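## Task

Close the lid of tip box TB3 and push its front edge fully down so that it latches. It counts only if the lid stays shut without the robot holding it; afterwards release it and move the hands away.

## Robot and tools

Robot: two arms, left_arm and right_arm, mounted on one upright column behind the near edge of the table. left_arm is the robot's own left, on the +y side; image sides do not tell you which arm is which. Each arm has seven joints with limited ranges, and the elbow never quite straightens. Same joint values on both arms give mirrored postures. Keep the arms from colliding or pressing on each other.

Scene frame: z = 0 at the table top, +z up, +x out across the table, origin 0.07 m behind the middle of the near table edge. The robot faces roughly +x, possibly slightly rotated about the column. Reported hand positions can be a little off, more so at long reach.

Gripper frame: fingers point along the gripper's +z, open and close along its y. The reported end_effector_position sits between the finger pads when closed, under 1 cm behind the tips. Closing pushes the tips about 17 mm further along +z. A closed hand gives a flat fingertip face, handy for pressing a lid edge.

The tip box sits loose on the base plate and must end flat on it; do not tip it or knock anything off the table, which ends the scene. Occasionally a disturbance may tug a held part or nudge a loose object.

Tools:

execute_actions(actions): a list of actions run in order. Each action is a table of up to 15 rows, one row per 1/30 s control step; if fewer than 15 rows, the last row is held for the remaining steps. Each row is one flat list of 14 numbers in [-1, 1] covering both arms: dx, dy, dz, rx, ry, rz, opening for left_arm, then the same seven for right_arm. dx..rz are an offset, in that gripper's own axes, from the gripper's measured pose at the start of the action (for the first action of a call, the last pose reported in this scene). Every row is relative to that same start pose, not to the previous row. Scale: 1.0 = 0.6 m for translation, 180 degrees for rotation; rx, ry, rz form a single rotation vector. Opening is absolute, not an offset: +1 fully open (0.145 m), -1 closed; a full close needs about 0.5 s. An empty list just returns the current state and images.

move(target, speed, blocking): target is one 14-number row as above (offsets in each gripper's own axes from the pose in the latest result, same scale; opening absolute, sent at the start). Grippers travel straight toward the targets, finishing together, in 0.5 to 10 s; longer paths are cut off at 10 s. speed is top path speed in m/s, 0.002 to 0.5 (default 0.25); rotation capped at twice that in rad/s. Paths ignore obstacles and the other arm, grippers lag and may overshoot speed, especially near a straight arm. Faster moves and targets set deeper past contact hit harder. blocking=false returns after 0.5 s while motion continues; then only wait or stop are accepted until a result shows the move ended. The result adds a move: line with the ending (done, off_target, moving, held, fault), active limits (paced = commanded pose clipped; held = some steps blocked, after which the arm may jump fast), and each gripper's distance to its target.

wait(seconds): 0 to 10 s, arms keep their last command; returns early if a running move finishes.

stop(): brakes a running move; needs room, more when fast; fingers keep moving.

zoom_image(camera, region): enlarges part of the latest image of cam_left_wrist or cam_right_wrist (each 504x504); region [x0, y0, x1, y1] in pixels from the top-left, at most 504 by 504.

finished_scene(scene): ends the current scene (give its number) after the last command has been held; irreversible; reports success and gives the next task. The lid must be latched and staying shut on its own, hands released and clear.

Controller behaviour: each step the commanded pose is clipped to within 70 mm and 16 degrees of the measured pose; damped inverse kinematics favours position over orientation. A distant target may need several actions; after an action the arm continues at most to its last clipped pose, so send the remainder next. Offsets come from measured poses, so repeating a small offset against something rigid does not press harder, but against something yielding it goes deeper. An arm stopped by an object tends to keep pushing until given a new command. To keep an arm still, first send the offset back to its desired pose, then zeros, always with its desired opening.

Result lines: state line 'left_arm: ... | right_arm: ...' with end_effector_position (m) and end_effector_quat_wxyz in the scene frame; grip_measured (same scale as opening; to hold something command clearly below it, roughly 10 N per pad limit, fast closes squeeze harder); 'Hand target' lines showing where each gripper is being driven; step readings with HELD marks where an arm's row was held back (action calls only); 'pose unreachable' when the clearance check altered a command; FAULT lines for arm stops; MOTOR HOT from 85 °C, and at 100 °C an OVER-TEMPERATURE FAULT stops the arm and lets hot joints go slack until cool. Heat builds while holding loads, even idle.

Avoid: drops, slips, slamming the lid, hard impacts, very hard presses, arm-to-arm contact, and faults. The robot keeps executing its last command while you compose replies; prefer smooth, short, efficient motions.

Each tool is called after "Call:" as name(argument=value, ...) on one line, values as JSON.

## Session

Call:
execute_actions(actions=[])

Scene clock: 0.00 s.
left_arm: end_effector_position=(+0.2275, +0.6006, +0.3946) grip_measured=+1.00 end_effector_quat_wxyz=(-0.256, +0.900, -0.014, +0.352) | right_arm: end_effector_position=(+0.1900, -0.0927, +0.1477) grip_measured=+1.00 end_effector_quat_wxyz=(+0.258, +0.408, +0.835, +0.264)
Joint positions: left_arm=[ 1.339  1.319 -0.905  0.714  0.267  0.507  0.823  0.145] | right_arm=[-0.48   0.716 -0.595  2.168 -1.483  0.448  0.708  0.145]
Joint velocities: left_arm=[-0.033 -0.011  0.002  0.002 -0.022 -0.037 -0.022 -0.   ] | right_arm=[ 0.011 -0.011  0.002 -0.002 -0.022  0.007  0.007 -0.   ]
Motor temperatures (°C, as the motors report them): left_arm=[24 25 25 25 25 26 23] | right_arm=[25 24 23 27 23 26 25]
Hand target (left_arm): +0.228, +0.601, +0.395; -0.256, +0.900, -0.014, +0.352
Hand target (right_arm): +0.190, -0.093, +0.148; +0.258, +0.408, +0.835, +0.264

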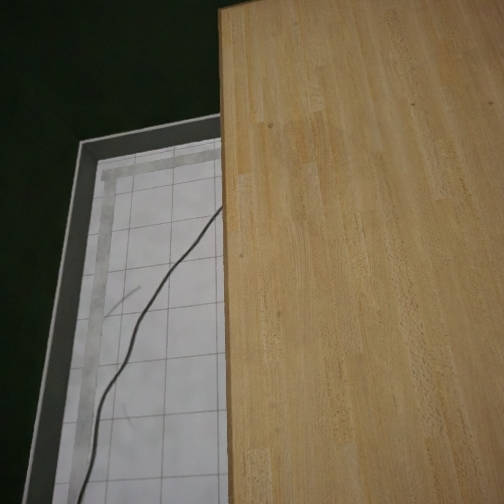

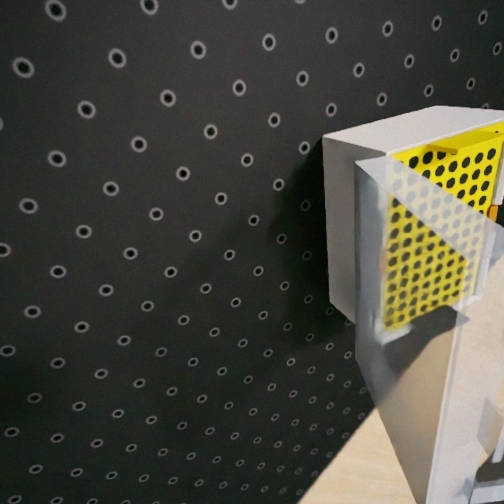

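Call:
move(target=[0,0,0,0,0,0,1,-0.123,-0.06,-0.155,0.012,0.137,0.5,0], speed=0.25)

Scene clock: 13.10 s.
left_arm: end_effector_position=(+0.2275, +0.6006, +0.3946) grip_measured=+1.00 end_effector_quat_wxyz=(-0.256, +0.900, -0.014, +0.352) | right_arm: end_effector_position=(+0.1490, -0.1889, +0.2080) grip_measured=+0.00 end_effector_quat_wxyz=(-0.185, +0.813, +0.339, +0.436)
Joint positions: left_arm=[ 1.339  1.319 -0.905  0.714  0.267  0.507  0.823  0.145] | right_arm=[-1.227  0.51   0.574  2.13   0.411 -0.011  0.688  0.076]
Joint velocities: left_arm=[-0.055  0.011 -0.007  0.007  0.11   0.007 -0.022 -0.   ] | right_arm=[ 0.077  0.011  0.007  0.007  0.037 -0.037  0.022 -0.   ]
Motor temperatures (°C, as the motors report them): left_arm=[24 25 25 26 25 26 24] | right_arm=[25 24 23 28 23 26 25]
Hand target (left_arm): +0.228, +0.601, +0.395; -0.256, +0.900, -0.014, +0.352
Hand target (right_arm): +0.148, -0.190, +0.207; -0.185, +0.814, +0.339, +0.434
Off the commanded pose (left_arm): 0.000 m, 0 deg.
Off the commanded pose (right_arm): 0.005 m, 2 deg.
move: off_target (right_arm)

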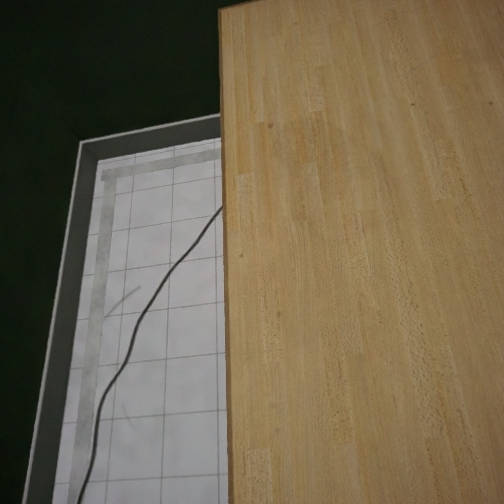

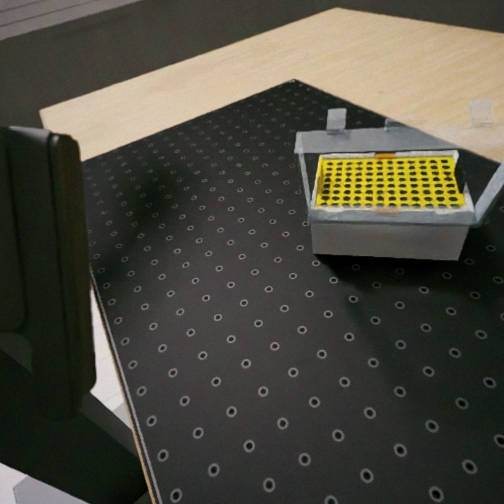

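Call:
move(target=[0,0,0,0,0,0,1,-0.103,0.033,0.158,0,0,0,1], speed=0.15)

Scene clock: 22.13 s.
left_arm: end_effector_position=(+0.2275, +0.6006, +0.3946) grip_measured=+1.00 end_effector_quat_wxyz=(-0.256, +0.900, -0.014, +0.352) | right_arm: end_effector_position=(+0.1947, -0.1732, +0.1049) grip_measured=+1.00 end_effector_quat_wxyz=(-0.183, +0.813, +0.341, +0.434)
Joint positions: left_arm=[ 1.339  1.319 -0.905  0.714  0.267  0.507  0.823  0.145] | right_arm=[-0.694  0.505  0.163  1.635  0.195 -0.093  0.625  0.145]
Joint velocities: left_arm=[-0.011 -0.055  0.012 -0.002 -0.037 -0.022  0.022  0.   ] | right_arm=[ 0.033 -0.077 -0.007  0.007 -0.037 -0.081  0.007  0.   ]
Motor temperatures (°C, as the motors report them): left_arm=[25 25 25 26 25 26 24] | right_arm=[26 24 23 28 23 26 25]
Hand target (left_arm): +0.228, +0.601, +0.395; -0.256, +0.900, -0.014, +0.352
Hand target (right_arm): +0.194, -0.173, +0.104; -0.182, +0.814, +0.341, +0.435
Off the commanded pose (left_arm): 0.000 m, 0 deg.
Off the commanded pose (right_arm): 0.003 m, 0 deg.
move: done

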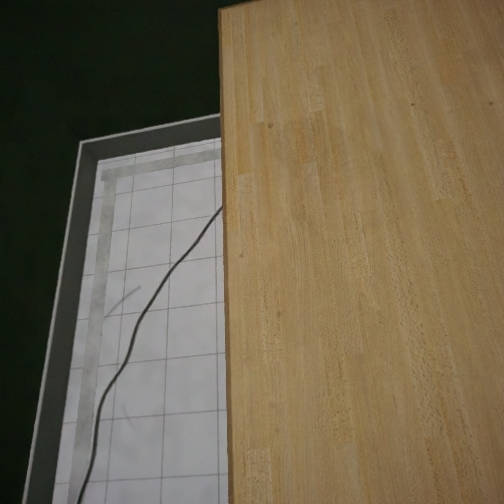

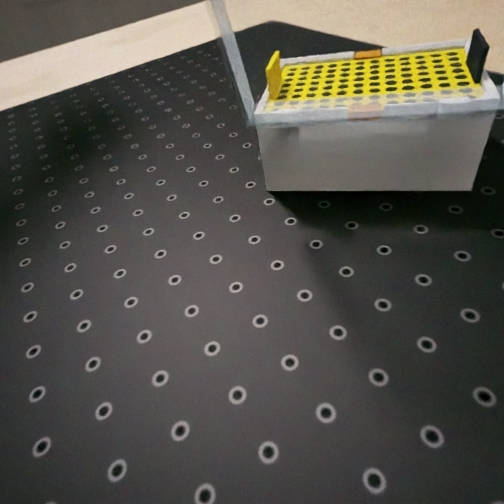

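Call:
move(target=[-0.03,0.487,-0.185,-0.21,0.156,0.205,1,0.072,0,0.102,0,0,0,-1], speed=0.2)

Call:
move(target=[0,0,0,0,0,0,1,0.076,0,0.059,0,0,0,-1], speed=0.03)

Scene clock: 28.87 s.
left_arm: end_effector_position=(+0.1889, +0.3010, +0.3195) grip_measured=+1.00 end_effector_quat_wxyz=(-0.042, +0.774, -0.457, +0.437) | right_arm: end_effector_position=(+0.2491, -0.1216, +0.1088) grip_measured=-1.00 end_effector_quat_wxyz=(-0.182, +0.811, +0.343, +0.437)
Joint positions: left_arm=[ 0.953  1.917 -1.317  2.021  0.754 -0.088  0.493  0.145] | right_arm=[-0.419  0.399  0.042  1.631  0.063  0.13   0.602  0.   ]
Joint velocities: left_arm=[ 0.011  0.011 -0.007 -0.007 -0.037 -0.007 -0.007 -0.   ] | right_arm=[-0.011  0.033 -0.017  0.002  0.022 -0.022  0.051  0.   ]
Motor temperatures (°C, as the motors report them): left_arm=[25 25 25 26 25 26 24] | right_arm=[25 24 23 28 23 26 25]
Hand target (left_arm): +0.189, +0.301, +0.319; -0.043, +0.774, -0.456, +0.438
Hand target (right_arm): +0.248, -0.122, +0.107; -0.181, +0.814, +0.341, +0.434
Off the commanded pose (left_arm): 0.005 m, 1 deg.
Off the commanded pose (right_arm): 0.003 m, 0 deg.
move: off_target (left_arm)

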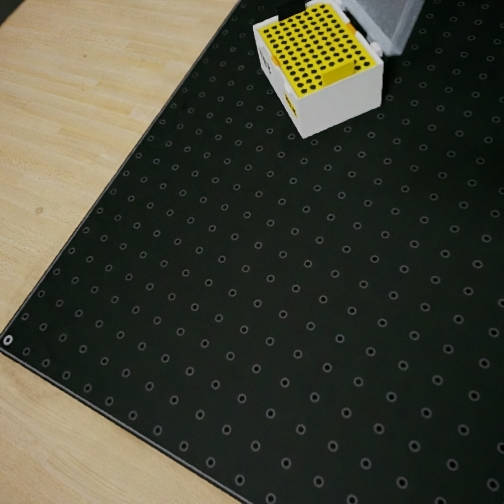

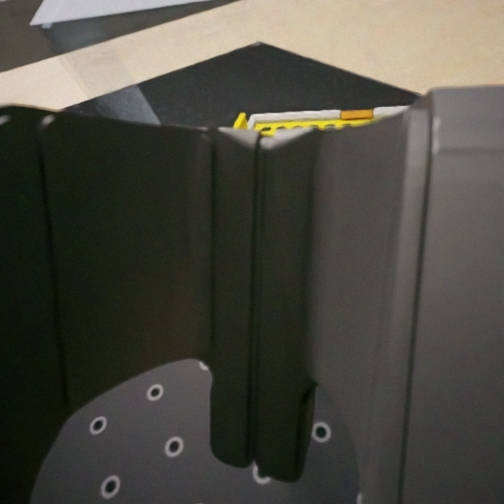

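Scene clock: 31.03 s.
left_arm: end_effector_position=(+0.1889, +0.3010, +0.3195) grip_measured=+1.00 end_effector_quat_wxyz=(-0.042, +0.774, -0.457, +0.437) | right_arm: end_effector_position=(+0.2891, -0.0839, +0.1289) grip_measured=-1.00 end_effector_quat_wxyz=(-0.181, +0.810, +0.343, +0.440)
Joint positions: left_arm=[ 0.953  1.917 -1.317  2.021  0.754 -0.088  0.493  0.145] | right_arm=[-0.226  0.317 -0.026  1.643 -0.02   0.316  0.601  0.   ]
Joint velocities: left_arm=[-0.011  0.033 -0.022 -0.007  0.037 -0.037 -0.037  0.   ] | right_arm=[ 0.055  0.033 -0.012  0.002 -0.037  0.081  0.095 -0.   ]
Motor temperatures (°C, as the motors report them): left_arm=[25 25 25 26 25 26 24] | right_arm=[25 24 23 28 23 26 25]
Hand target (left_arm): +0.189, +0.301, +0.320; -0.042, +0.774, -0.457, +0.437
Hand target (right_arm): +0.288, -0.084, +0.127; -0.180, +0.812, +0.342, +0.438
Off the commanded pose (left_arm): 0.000 m, 0 deg.
Off the commanded pose (right_arm): 0.003 m, 0 deg.
move: done

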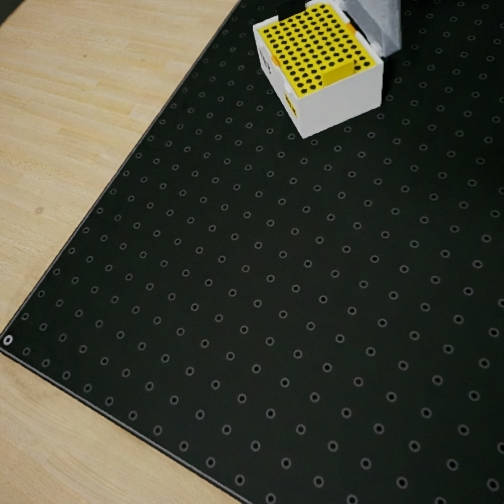

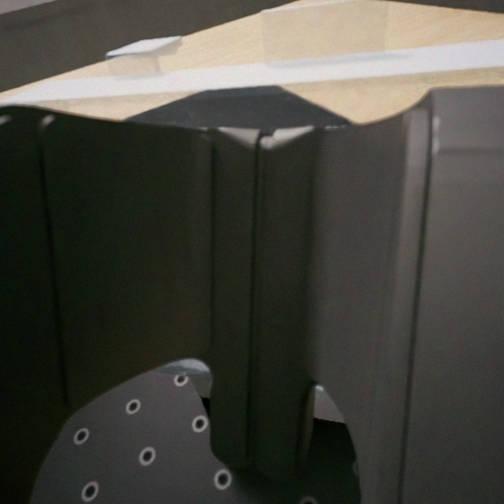

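Call:
move(target=[0,0,0,0,0.12,0,1,0.024,0,0.054,0,0,0,-1], speed=0.025)

Scene clock: 46.70 s.
left_arm: end_effector_position=(+0.1893, +0.3029, +0.3209) grip_measured=+1.00 end_effector_quat_wxyz=(+0.038, +0.679, -0.456, +0.574) | right_arm: end_effector_position=(+0.3146, -0.0604, +0.1250) grip_measured=-1.00 end_effector_quat_wxyz=(-0.180, +0.808, +0.343, +0.443)
Joint positions: left_arm=[ 0.792  1.823 -1.379  1.767  0.887 -0.673  0.517  0.145] | right_arm=[-0.089  0.233 -0.063  1.531 -0.099  0.333  0.601  0.   ]
Joint velocities: left_arm=[ 0.011 -0.011 -0.007  0.022 -0.007 -0.022  0.007  0.   ] | right_arm=[ 0.011  0.011 -0.012 -0.002  0.007 -0.051 -0.022 -0.   ]
Motor temperatures (°C, as the motors report them): left_arm=[24 25 25 26 25 26 24] | right_arm=[26 24 23 28 23 26 25]
Hand target (left_arm): +0.189, +0.302, +0.320; +0.043, +0.679, -0.457, +0.573
Hand target (right_arm): +0.314, -0.060, +0.123; -0.180, +0.810, +0.343, +0.440
Off the commanded pose (left_arm): 0.002 m, 1 deg.
Off the commanded pose (right_arm): 0.003 m, 0 deg.
move: done

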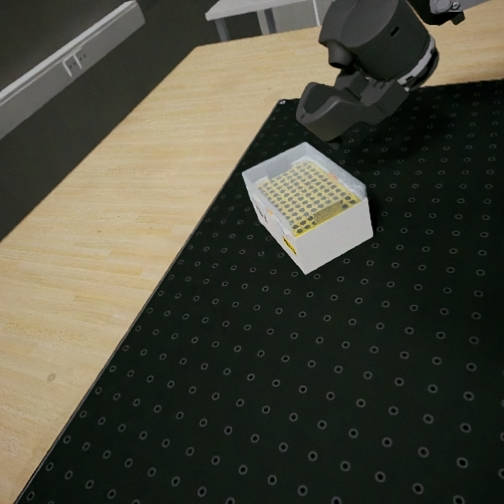

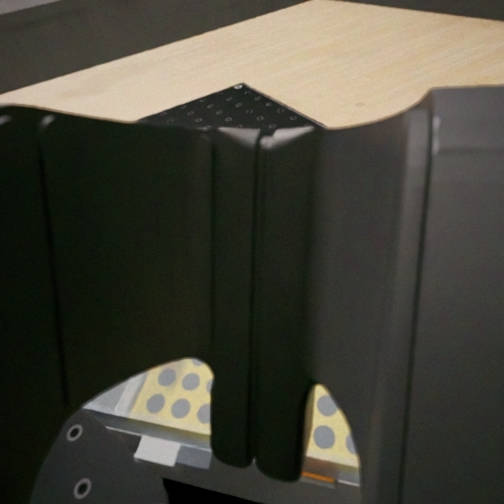

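Call:
move(target=[0,0,0,0,0,0,1,0.05,0.017,0.07,0,-0.28,0,-1], speed=0.12)

Scene clock: 53.30 s.
left_arm: end_effector_position=(+0.1893, +0.3029, +0.3210) grip_measured=+1.00 end_effector_quat_wxyz=(+0.038, +0.679, -0.456, +0.574) | right_arm: end_effector_position=(+0.3609, -0.0363, +0.1294) grip_measured=-1.00 end_effector_quat_wxyz=(-0.067, +0.888, +0.449, +0.075)
Joint positions: left_arm=[ 0.792  1.823 -1.379  1.767  0.887 -0.673  0.517  0.145] | right_arm=[ 0.607 -0.159  0.135  1.021 -1.549  0.772  1.493  0.   ]
Joint velocities: left_arm=[-0.011 -0.011  0.007 -0.002 -0.037  0.022 -0.037 -0.   ] | right_arm=[-0.143 -0.033 -0.007  0.012  0.022 -0.051  0.007 -0.   ]
Motor temperatures (°C, as the motors report them): left_arm=[24 25 25 25 25 26 24] | right_arm=[26 24 23 28 23 26 25]
Hand target (left_arm): +0.189, +0.303, +0.321; +0.038, +0.679, -0.456, +0.574
Hand target (right_arm): +0.360, -0.036, +0.129; -0.069, +0.888, +0.449, +0.071
Off the commanded pose (left_arm): 0.000 m, 0 deg.
Off the commanded pose (right_arm): 0.007 m, 10 deg.
joint sent to its limit (right arm) — the command would take joint 2 (shoulder roll) past its lower limit and joint 6 (wrist pitch) past its upper limit, so those joints were sent only as far as their limits.
move: off_target (right_arm)

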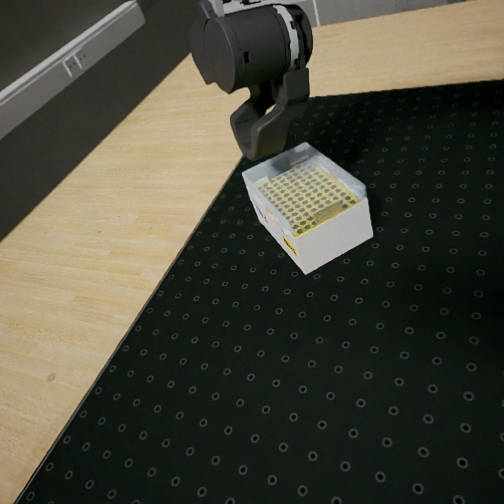

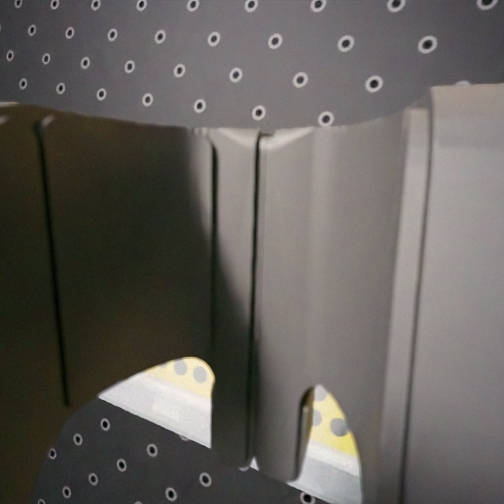

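Call:
move(target=[0,0,0,0,0,0,1,-0.003,0.003,0.049,-0.016,-0.06,0.03,-1], speed=0.05)

Call:
zoom_image(camera="cam_left_wrist", region=[210,100,390,280])

Scene clock: 60.40 s.
left_arm: end_effector_position=(+0.1893, +0.3029, +0.3210) grip_measured=+1.00 end_effector_quat_wxyz=(+0.038, +0.679, -0.456, +0.574) | right_arm: end_effector_position=(+0.3637, -0.0336, +0.1008) grip_measured=-1.00 end_effector_quat_wxyz=(-0.058, +0.887, +0.459, +0.014)
Joint positions: left_arm=[ 0.792  1.823 -1.379  1.767  0.887 -0.673  0.517  0.145] | right_arm=[ 0.751 -0.159  0.177  0.66  -1.528  0.772  1.34   0.   ]
Joint velocities: left_arm=[ 0.011 -0.033  0.007  0.002 -0.007  0.007  0.037  0.   ] | right_arm=[ 0.011 -0.011  0.012  0.017 -0.095 -0.022 -0.051 -0.   ]
Motor temperatures (°C, as the motors report them): left_arm=[24 26 25 25 25 26 24] | right_arm=[26 24 23 28 23 26 25]
Hand target (left_arm): +0.189, +0.303, +0.321; +0.038, +0.679, -0.456, +0.574
Hand target (right_arm): +0.364, -0.034, +0.100; -0.057, +0.888, +0.457, +0.014
Off the commanded pose (left_arm): 0.000 m, 0 deg.
Off the commanded pose (right_arm): 0.001 m, 9 deg.
joint sent to its limit (right arm) — the command would take joint 2 (shoulder roll) past its lower limit and joint 6 (wrist pitch) past its upper limit, so those joints were sent only as far as their limits.
move: off_target (right_arm)

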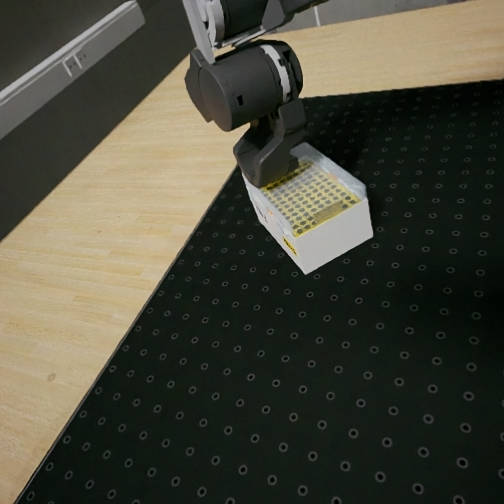

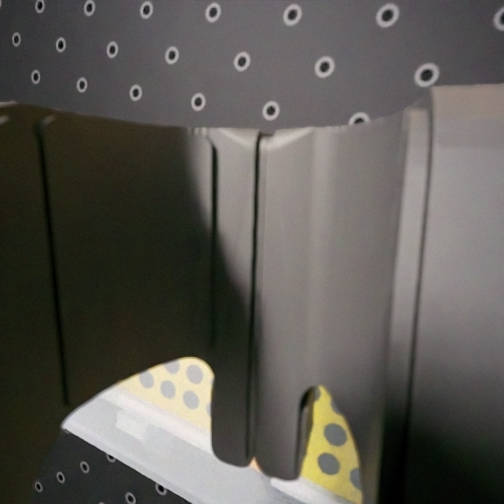

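Region (210, 100, 390, 280) of cam_left_wrist's 504x504 image, scaled by 2.800, with more detail than that image has.

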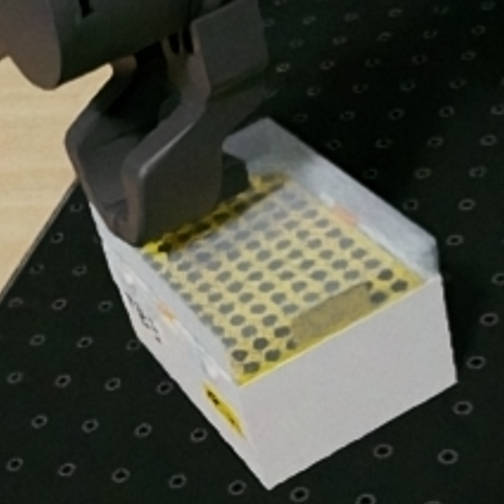

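Call:
move(target=[0,0,0,0,0,0,1,-0.004,0.003,0.032,-0.028,0,0,-1], speed=0.015)

Call:
zoom_image(camera="cam_left_wrist", region=[210,100,390,280])

Scene clock: 66.93 s.
left_arm: end_effector_position=(+0.1893, +0.3029, +0.3210) grip_measured=+1.00 end_effector_quat_wxyz=(+0.038, +0.679, -0.456, +0.574) | right_arm: end_effector_position=(+0.3701, -0.0319, +0.0906) grip_measured=-1.00 end_effector_quat_wxyz=(-0.027, +0.885, +0.463, +0.046)
Joint positions: left_arm=[ 0.792  1.823 -1.379  1.767  0.887 -0.673  0.517  0.145] | right_arm=[ 0.719 -0.159  0.122  0.66  -1.421  0.775  1.186  0.   ]
Joint velocities: left_arm=[-0.033  0.011  0.002  0.007 -0.022 -0.022 -0.007 -0.   ] | right_arm=[-0.011  0.011  0.012  0.017  0.007  0.037 -0.022  0.   ]
Motor temperatures (°C, as the motors report them): left_arm=[24 26 26 25 25 26 24] | right_arm=[27 24 23 28 23 26 25]
Hand target (left_arm): +0.189, +0.303, +0.321; +0.038, +0.679, -0.456, +0.574
Hand target (right_arm): +0.363, -0.034, +0.081; -0.024, +0.885, +0.463, +0.037
Off the commanded pose (left_arm): 0.000 m, 0 deg.
Off the commanded pose (right_arm): 0.012 m, 2 deg.
joint sent to its limit (right arm) — the command would take joint 2 (shoulder roll) past its lower limit and joint 6 (wrist pitch) past its upper limit, so those joints were sent only as far as their limits.
move: off_target (right_arm)

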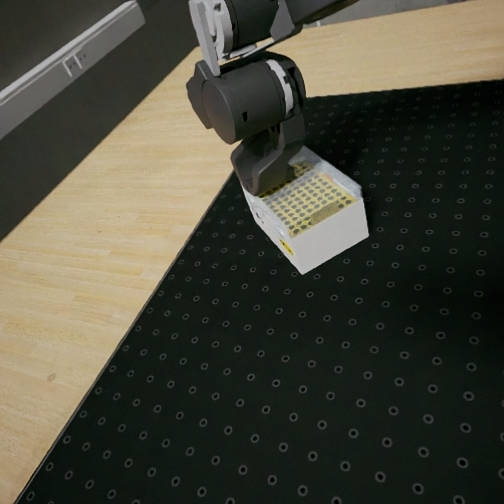

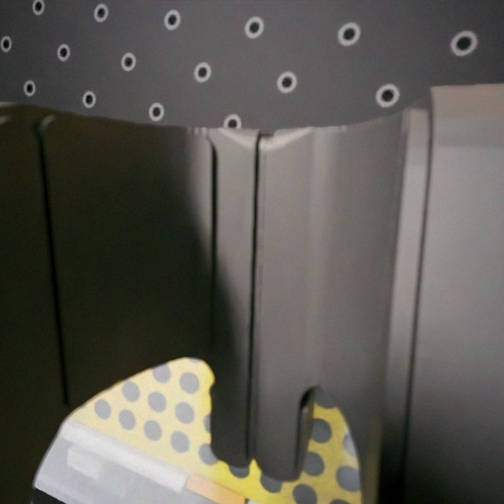

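Region (210, 100, 390, 280) of cam_left_wrist's 504x504 image, scaled by 2.800, with more detail than that image has.

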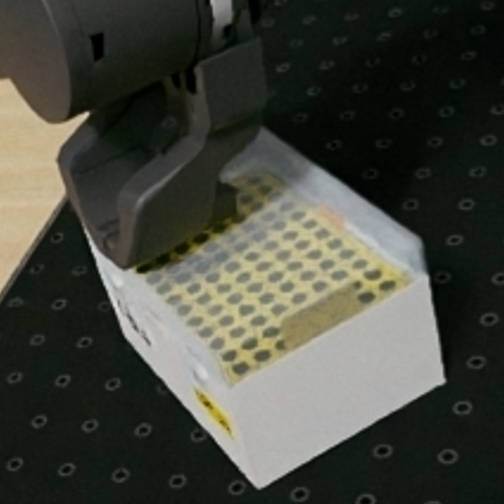

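Call:
move(target=[-0.188,0.082,0.367,-0.114,0.04,-0.12,1,-0.104,-0.018,0.012,0,0,0,-1], speed=0.12)

Scene clock: 79.00 s.
left_arm: end_effector_position=(+0.3254, +0.2112, +0.1275) grip_measured=+1.00 end_effector_quat_wxyz=(+0.279, +0.707, -0.413, +0.502) | right_arm: end_effector_position=(+0.3395, -0.0683, +0.0908) grip_measured=-1.00 end_effector_quat_wxyz=(-0.023, +0.880, +0.469, +0.073)
Joint positions: left_arm=[ 0.841  0.339 -1.294  0.02   1.119 -0.671  1.345  0.145] | right_arm=[ 0.441 -0.04  -0.006  1.094 -1.36   0.766  1.347  0.   ]
Joint velocities: left_arm=[-0.033 -0.077 -0.007  0.002  0.066  0.007 -0.022  0.   ] | right_arm=[-0.055  0.077 -0.017 -0.012  0.051 -0.007 -0.007  0.   ]
Motor temperatures (°C, as the motors report them): left_arm=[24 26 26 25 25 26 24] | right_arm=[26 24 23 28 23 26 25]
Hand target (left_arm): +0.326, +0.210, +0.129; +0.280, +0.704, -0.415, +0.503
Hand target (right_arm): +0.325, -0.075, +0.076; -0.026, +0.884, +0.465, +0.044
Off the commanded pose (left_arm): 0.006 m, 2 deg.
Off the commanded pose (right_arm): 0.021 m, 3 deg.
elbow stopped short (left arm): the move would have taken joint 4 (elbow) straighter than the controller allows; a more bent joint 4 avoids this.
move: off_target (left_arm, right_arm)

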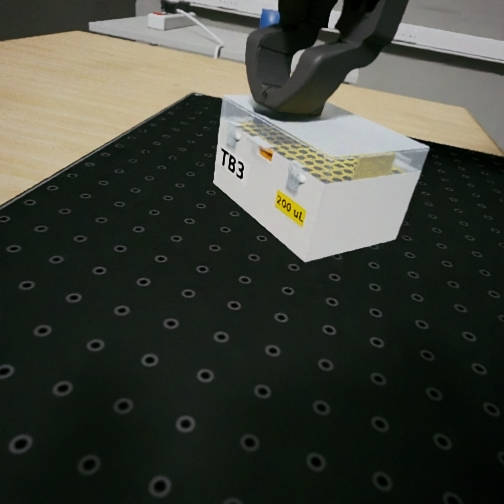

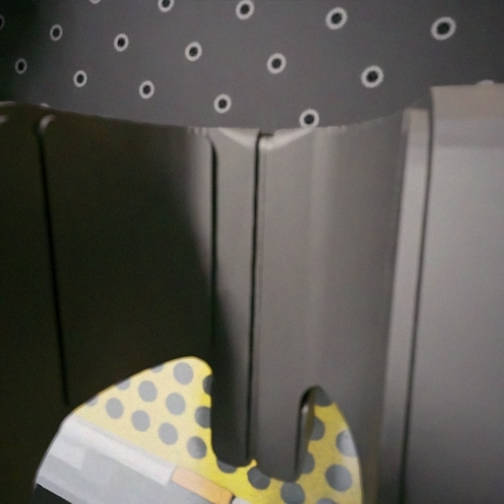

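Box came along. Release and check.

Call:
move(target=[0,0,0,0,0,0,1,0.005,0,-0.05,0,0,0,-1], speed=0.06)

Call:
zoom_image(camera="cam_left_wrist", region=[200,70,370,240])

Scene clock: 83.47 s.
left_arm: end_effector_position=(+0.3254, +0.2112, +0.1276) grip_measured=+1.00 end_effector_quat_wxyz=(+0.279, +0.707, -0.413, +0.502) | right_arm: end_effector_position=(+0.3389, -0.0694, +0.1215) grip_measured=-1.00 end_effector_quat_wxyz=(-0.020, +0.879, +0.471, +0.074)
Joint positions: left_arm=[ 0.841  0.339 -1.294  0.02   1.119 -0.671  1.345  0.145] | right_arm=[ 0.44  -0.052  0.008  1.238 -1.518  0.772  1.54   0.   ]
Joint velocities: left_arm=[ 0.011 -0.033 -0.007 -0.017 -0.081  0.007 -0.007  0.   ] | right_arm=[-0.077 -0.011  0.012 -0.002 -0.022  0.022  0.007  0.   ]
Motor temperatures (°C, as the motors report them): left_arm=[25 26 25 25 25 26 24] | right_arm=[26 24 23 28 23 26 25]
Hand target (left_arm): +0.325, +0.211, +0.128; +0.279, +0.707, -0.413, +0.502
Hand target (right_arm): +0.338, -0.069, +0.121; -0.023, +0.880, +0.469, +0.072
Off the commanded pose (left_arm): 0.000 m, 0 deg.
Off the commanded pose (right_arm): 0.001 m, 0 deg.
elbow stopped short (left arm): the move would have taken joint 4 (elbow) straighter than the controller allows; a more bent joint 4 avoids this.
joint sent to its limit (right arm) — the command would take joint 6 (wrist pitch) past its upper limit, so that joint was sent only as far as its limit.
move: done

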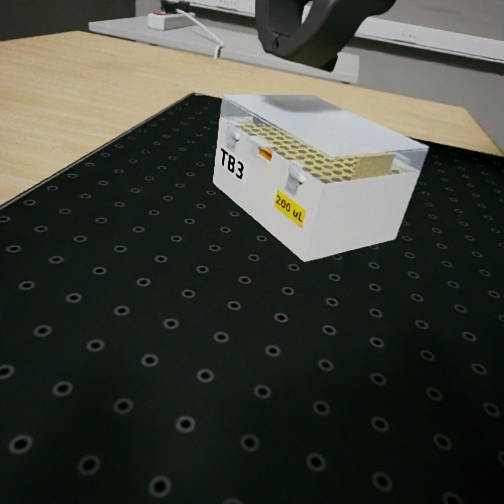

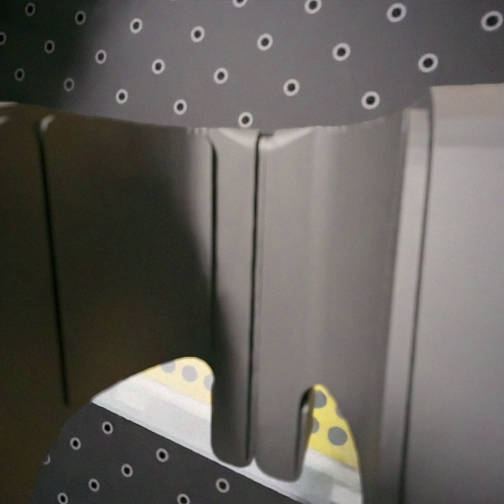

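Region (200, 70, 370, 240) of cam_left_wrist's 504x504 image, scaled by 2.965, with more detail than that image has.

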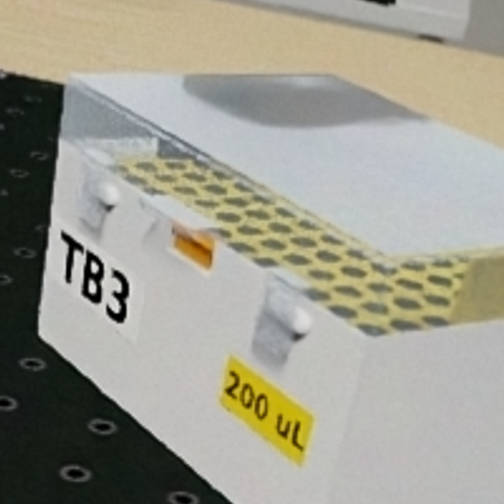

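Call:
move(target=[0,0,0,0,0,0,1,0.004,0,0.04,0.01,-0.045,0,-1], speed=0.05)

Call:
move(target=[0,0,0,0,0,0,1,-0.008,0,0.028,0,-0.02,0,-1], speed=0.015)

Call:
zoom_image(camera="cam_left_wrist", region=[200,70,370,240])

Call:
move(target=[0,0,-0.08,0,0,0,1,0,0.0,-0.09,0,0,0,-1], speed=0.1)

Call:
move(target=[0,0,0,0,0,0,1,-0.12,0.12,-0.1,0,0.1,0,-1])

Scene clock: 96.40 s.
left_arm: end_effector_position=(+0.3254, +0.2112, +0.1276) grip_measured=+1.00 end_effector_quat_wxyz=(+0.279, +0.707, -0.413, +0.502) | right_arm: end_effector_position=(+0.3429, -0.0652, +0.0988) grip_measured=-1.00 end_effector_quat_wxyz=(-0.009, +0.878, +0.479, +0.010)
Joint positions: left_arm=[ 0.841  0.339 -1.294  0.02   1.119 -0.671  1.345  0.145] | right_arm=[ 0.559 -0.09   0.023  0.961 -1.574  0.772  1.483  0.   ]
Joint velocities: left_arm=[-0.033 -0.033 -0.007 -0.017  0.037  0.022 -0.051  0.   ] | right_arm=[ 0.011  0.011  0.007 -0.002 -0.051 -0.11  -0.125 -0.   ]
Motor temperatures (°C, as the motors report them): left_arm=[26 25 25 25 25 26 24] | right_arm=[27 24 23 28 23 26 25]
Hand target (left_arm): +0.325, +0.211, +0.128; +0.279, +0.707, -0.413, +0.502
Hand target (right_arm): +0.343, -0.066, +0.098; -0.008, +0.879, +0.477, +0.010
Off the commanded pose (left_arm): 0.000 m, 0 deg.
Off the commanded pose (right_arm): 0.001 m, 2 deg.
elbow stopped short (left arm): the move would have taken joint 4 (elbow) straighter than the controller allows; a more bent joint 4 avoids this.
joint sent to its limit (right arm) — the command would take joint 5 (forearm roll) past its lower limit and joint 6 (wrist pitch) past its upper limit, so those joints were sent only as far as their limits.
move: done

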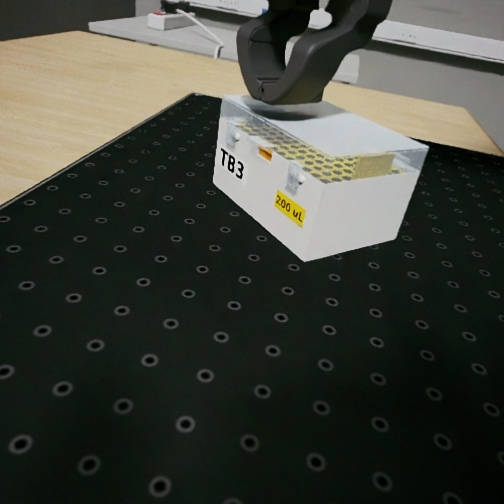

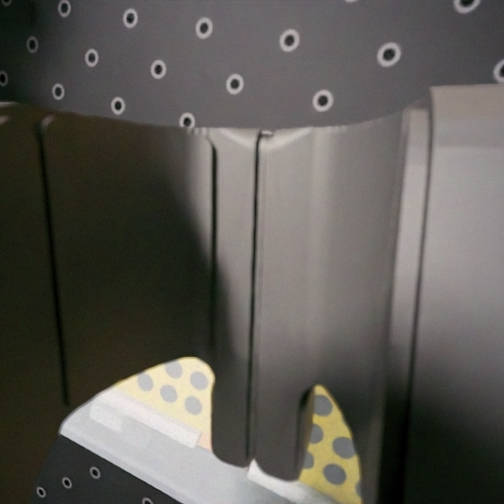

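Scene clock: 98.73 s.
left_arm: end_effector_position=(+0.3254, +0.2112, +0.1276) grip_measured=+1.00 end_effector_quat_wxyz=(+0.279, +0.707, -0.413, +0.502) | right_arm: end_effector_position=(+0.3446, -0.0663, +0.0883) grip_measured=-1.00 end_effector_quat_wxyz=(+0.001, +0.876, +0.481, -0.010)
Joint positions: left_arm=[ 0.841  0.339 -1.294  0.02   1.119 -0.671  1.345  0.145] | right_arm=[ 0.602 -0.1    0.034  0.844 -1.576  0.774  1.422  0.   ]
Joint velocities: left_arm=[-0.033 -0.055  0.002 -0.002 -0.081 -0.007 -0.007  0.   ] | right_arm=[-0.055  0.033 -0.007 -0.007 -0.037 -0.051 -0.037 -0.   ]
Motor temperatures (°C, as the motors report them): left_arm=[26 25 25 25 25 26 24] | right_arm=[27 24 23 28 23 26 25]
Hand target (left_arm): +0.325, +0.211, +0.128; +0.279, +0.707, -0.413, +0.502
Hand target (right_arm): +0.340, -0.069, +0.082; +0.003, +0.877, +0.480, -0.017
Off the commanded pose (left_arm): 0.000 m, 0 deg.
Off the commanded pose (right_arm): 0.008 m, 1 deg.
elbow stopped short (left arm): the move would have taken joint 4 (elbow) straighter than the controller allows; a more bent joint 4 avoids this.
joint sent to its limit (right arm) — the command would take joint 5 (forearm roll) past its lower limit and joint 6 (wrist pitch) past its upper limit, so those joints were sent only as far as their limits.
move: off_target (right_arm)

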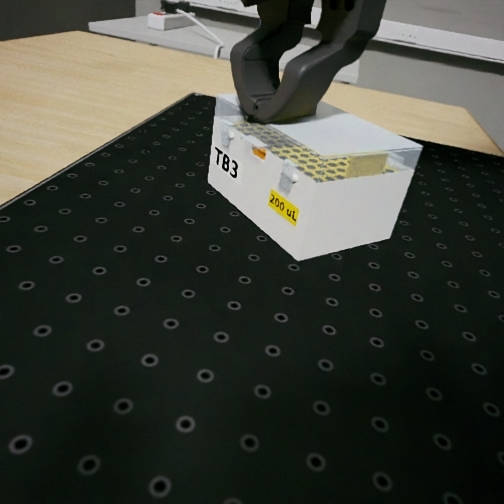

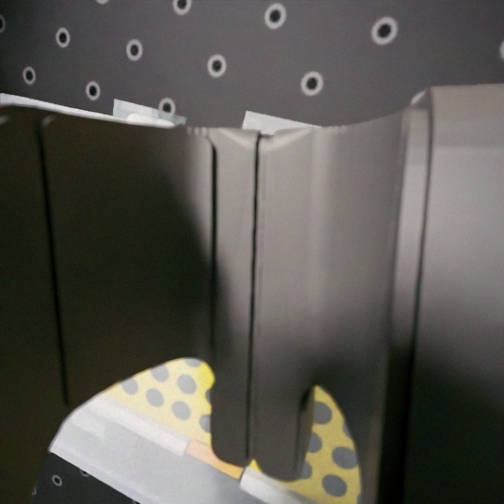

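Region (200, 70, 370, 240) of cam_left_wrist's 504x504 image, scaled by 2.965, with more detail than that image has.

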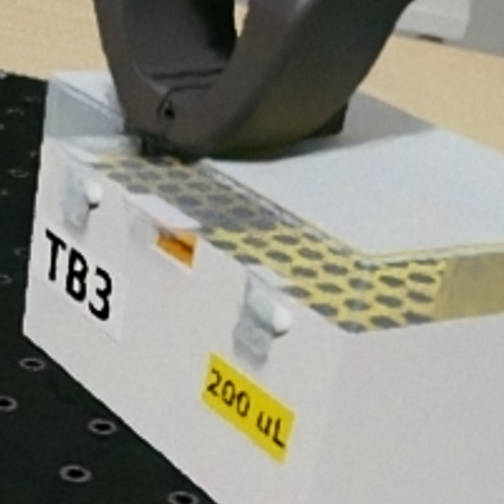

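Scene clock: 99.67 s.
left_arm: end_effector_position=(+0.3046, +0.2509, +0.1443) grip_measured=+1.00 end_effector_quat_wxyz=(+0.276, +0.707, -0.413, +0.504) | right_arm: end_effector_position=(+0.3470, -0.0648, +0.1431) grip_measured=-1.00 end_effector_quat_wxyz=(+0.015, +0.865, +0.491, +0.097)
Joint positions: left_arm=[ 0.809  0.575 -1.295  0.284  1.13  -0.633  1.325  0.145] | right_arm=[ 0.448 -0.052 -0.05   1.32  -1.576  0.774  1.577  0.   ]
Joint velocities: left_arm=[ 0.011 -0.077 -0.007 -0.002 -0.037  0.037 -0.037 -0.   ] | right_arm=[ 0.011  0.033 -0.002  0.022 -0.022  0.022  0.066 -0.   ]
Motor temperatures (°C, as the motors report them): left_arm=[26 25 25 25 25 26 24] | right_arm=[27 24 23 28 23 26 25]
Hand target (left_arm): +0.303, +0.250, +0.143; +0.279, +0.707, -0.413, +0.502
Hand target (right_arm): +0.345, -0.065, +0.141; +0.014, +0.866, +0.492, +0.093
Off the commanded pose (left_arm): 0.002 m, 0 deg.
Off the commanded pose (right_arm): 0.002 m, 12 deg.
joint sent to its limit (right arm) — the command would take joint 5 (forearm roll) past its lower limit, joint 6 (wrist pitch) past its upper limit and joint 7 (wrist yaw) past its upper limit, so those joints were sent only as far as their limits.
move: off_target (right_arm)

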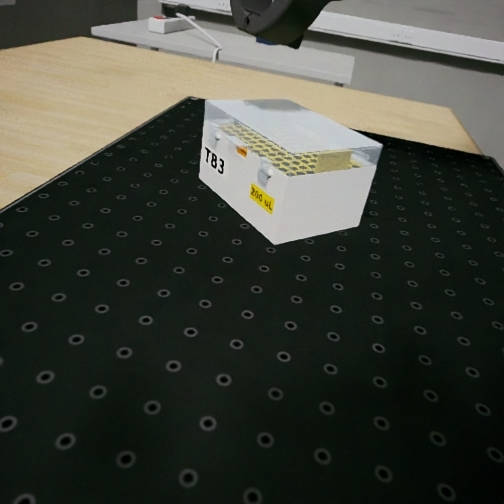

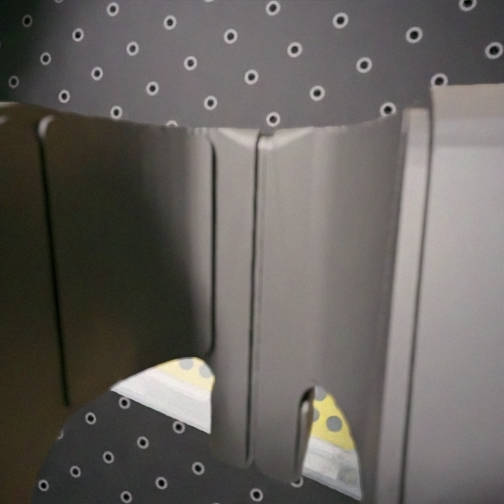

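Scene clock: 100.70 s.
left_arm: end_effector_position=(+0.3046, +0.2509, +0.1443) grip_measured=+1.00 end_effector_quat_wxyz=(+0.276, +0.707, -0.413, +0.504) | right_arm: end_effector_position=(+0.3602, -0.1683, +0.2005) grip_measured=-1.00 end_effector_quat_wxyz=(-0.059, +0.840, +0.486, +0.234)
Joint positions: left_arm=[ 0.809  0.575 -1.295  0.284  1.13  -0.633  1.325  0.145] | right_arm=[ 0.358  0.381  0.158  1.525 -0.926  0.581  1.579  0.   ]
Joint velocities: left_arm=[ 0.011  0.077 -0.002 -0.002 -0.037  0.081 -0.007  0.   ] | right_arm=[-0.011  0.011  0.007 -0.007 -0.037  0.037 -0.022  0.   ]
Motor temperatures (°C, as the motors report them): left_arm=[26 25 25 25 25 26 24] | right_arm=[27 24 23 28 23 26 25]
Hand target (left_arm): +0.305, +0.251, +0.144; +0.276, +0.707, -0.413, +0.504
Hand target (right_arm): +0.359, -0.168, +0.198; -0.062, +0.840, +0.487, +0.231
Off the commanded pose (left_arm): 0.000 m, 0 deg.
Off the commanded pose (right_arm): 0.001 m, 0 deg.
joint sent to its limit (right arm) — the command would take joint 7 (wrist yaw) past its upper limit, so that joint was sent only as far as its limit.
move: done

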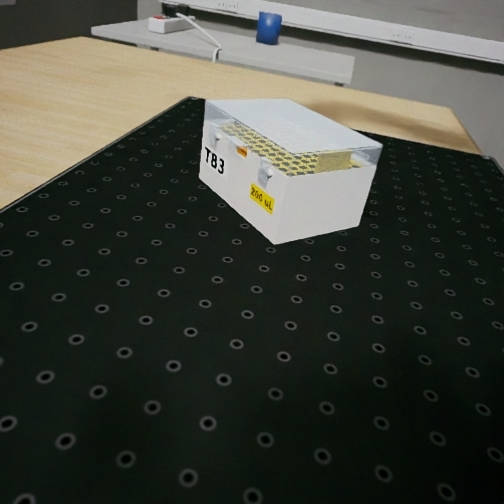

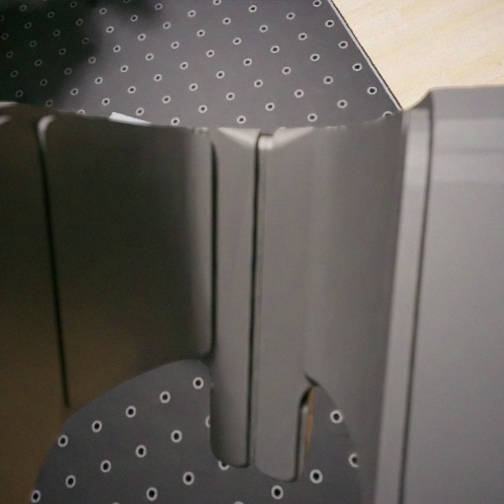

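Call:
execute_actions(actions=[])

Scene clock: 105.30 s.
left_arm: end_effector_position=(+0.3046, +0.2509, +0.1443) grip_measured=+1.00 end_effector_quat_wxyz=(+0.276, +0.707, -0.413, +0.504) | right_arm: end_effector_position=(+0.3602, -0.1683, +0.2005) grip_measured=-1.00 end_effector_quat_wxyz=(-0.059, +0.840, +0.486, +0.234)
Joint positions: left_arm=[ 0.809  0.575 -1.295  0.284  1.13  -0.633  1.325  0.145] | right_arm=[ 0.358  0.381  0.158  1.525 -0.926  0.581  1.579  0.   ]
Joint velocities: left_arm=[-0.055  0.011 -0.012  0.002  0.007  0.051  0.007 -0.   ] | right_arm=[ 0.055  0.011 -0.012  0.012  0.007 -0.022 -0.066  0.   ]
Motor temperatures (°C, as the motors report them): left_arm=[26 25 25 25 25 26 24] | right_arm=[27 24 23 28 23 26 25]
Hand target (left_arm): +0.305, +0.251, +0.144; +0.276, +0.707, -0.413, +0.504
Hand target (right_arm): +0.359, -0.168, +0.198; -0.062, +0.840, +0.487, +0.231
Off the commanded pose (left_arm): 0.000 m, 0 deg.
Off the commanded pose (right_arm): 0.001 m, 0 deg.

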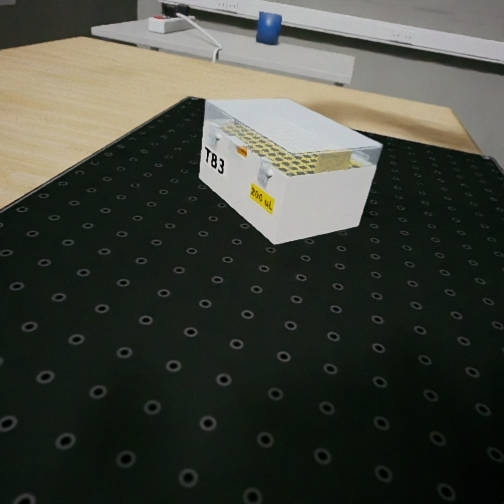

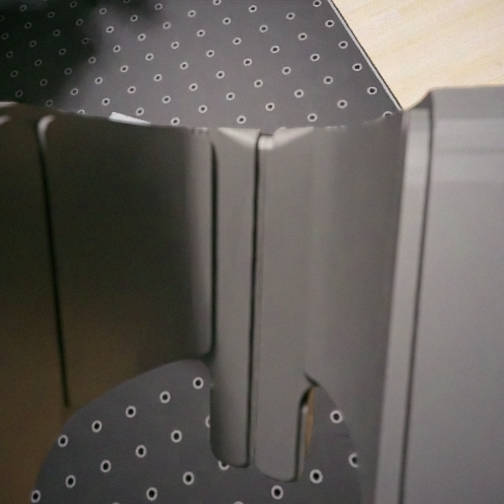

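Call:
finished_scene(scene=2)

The scene is finished: the task was done.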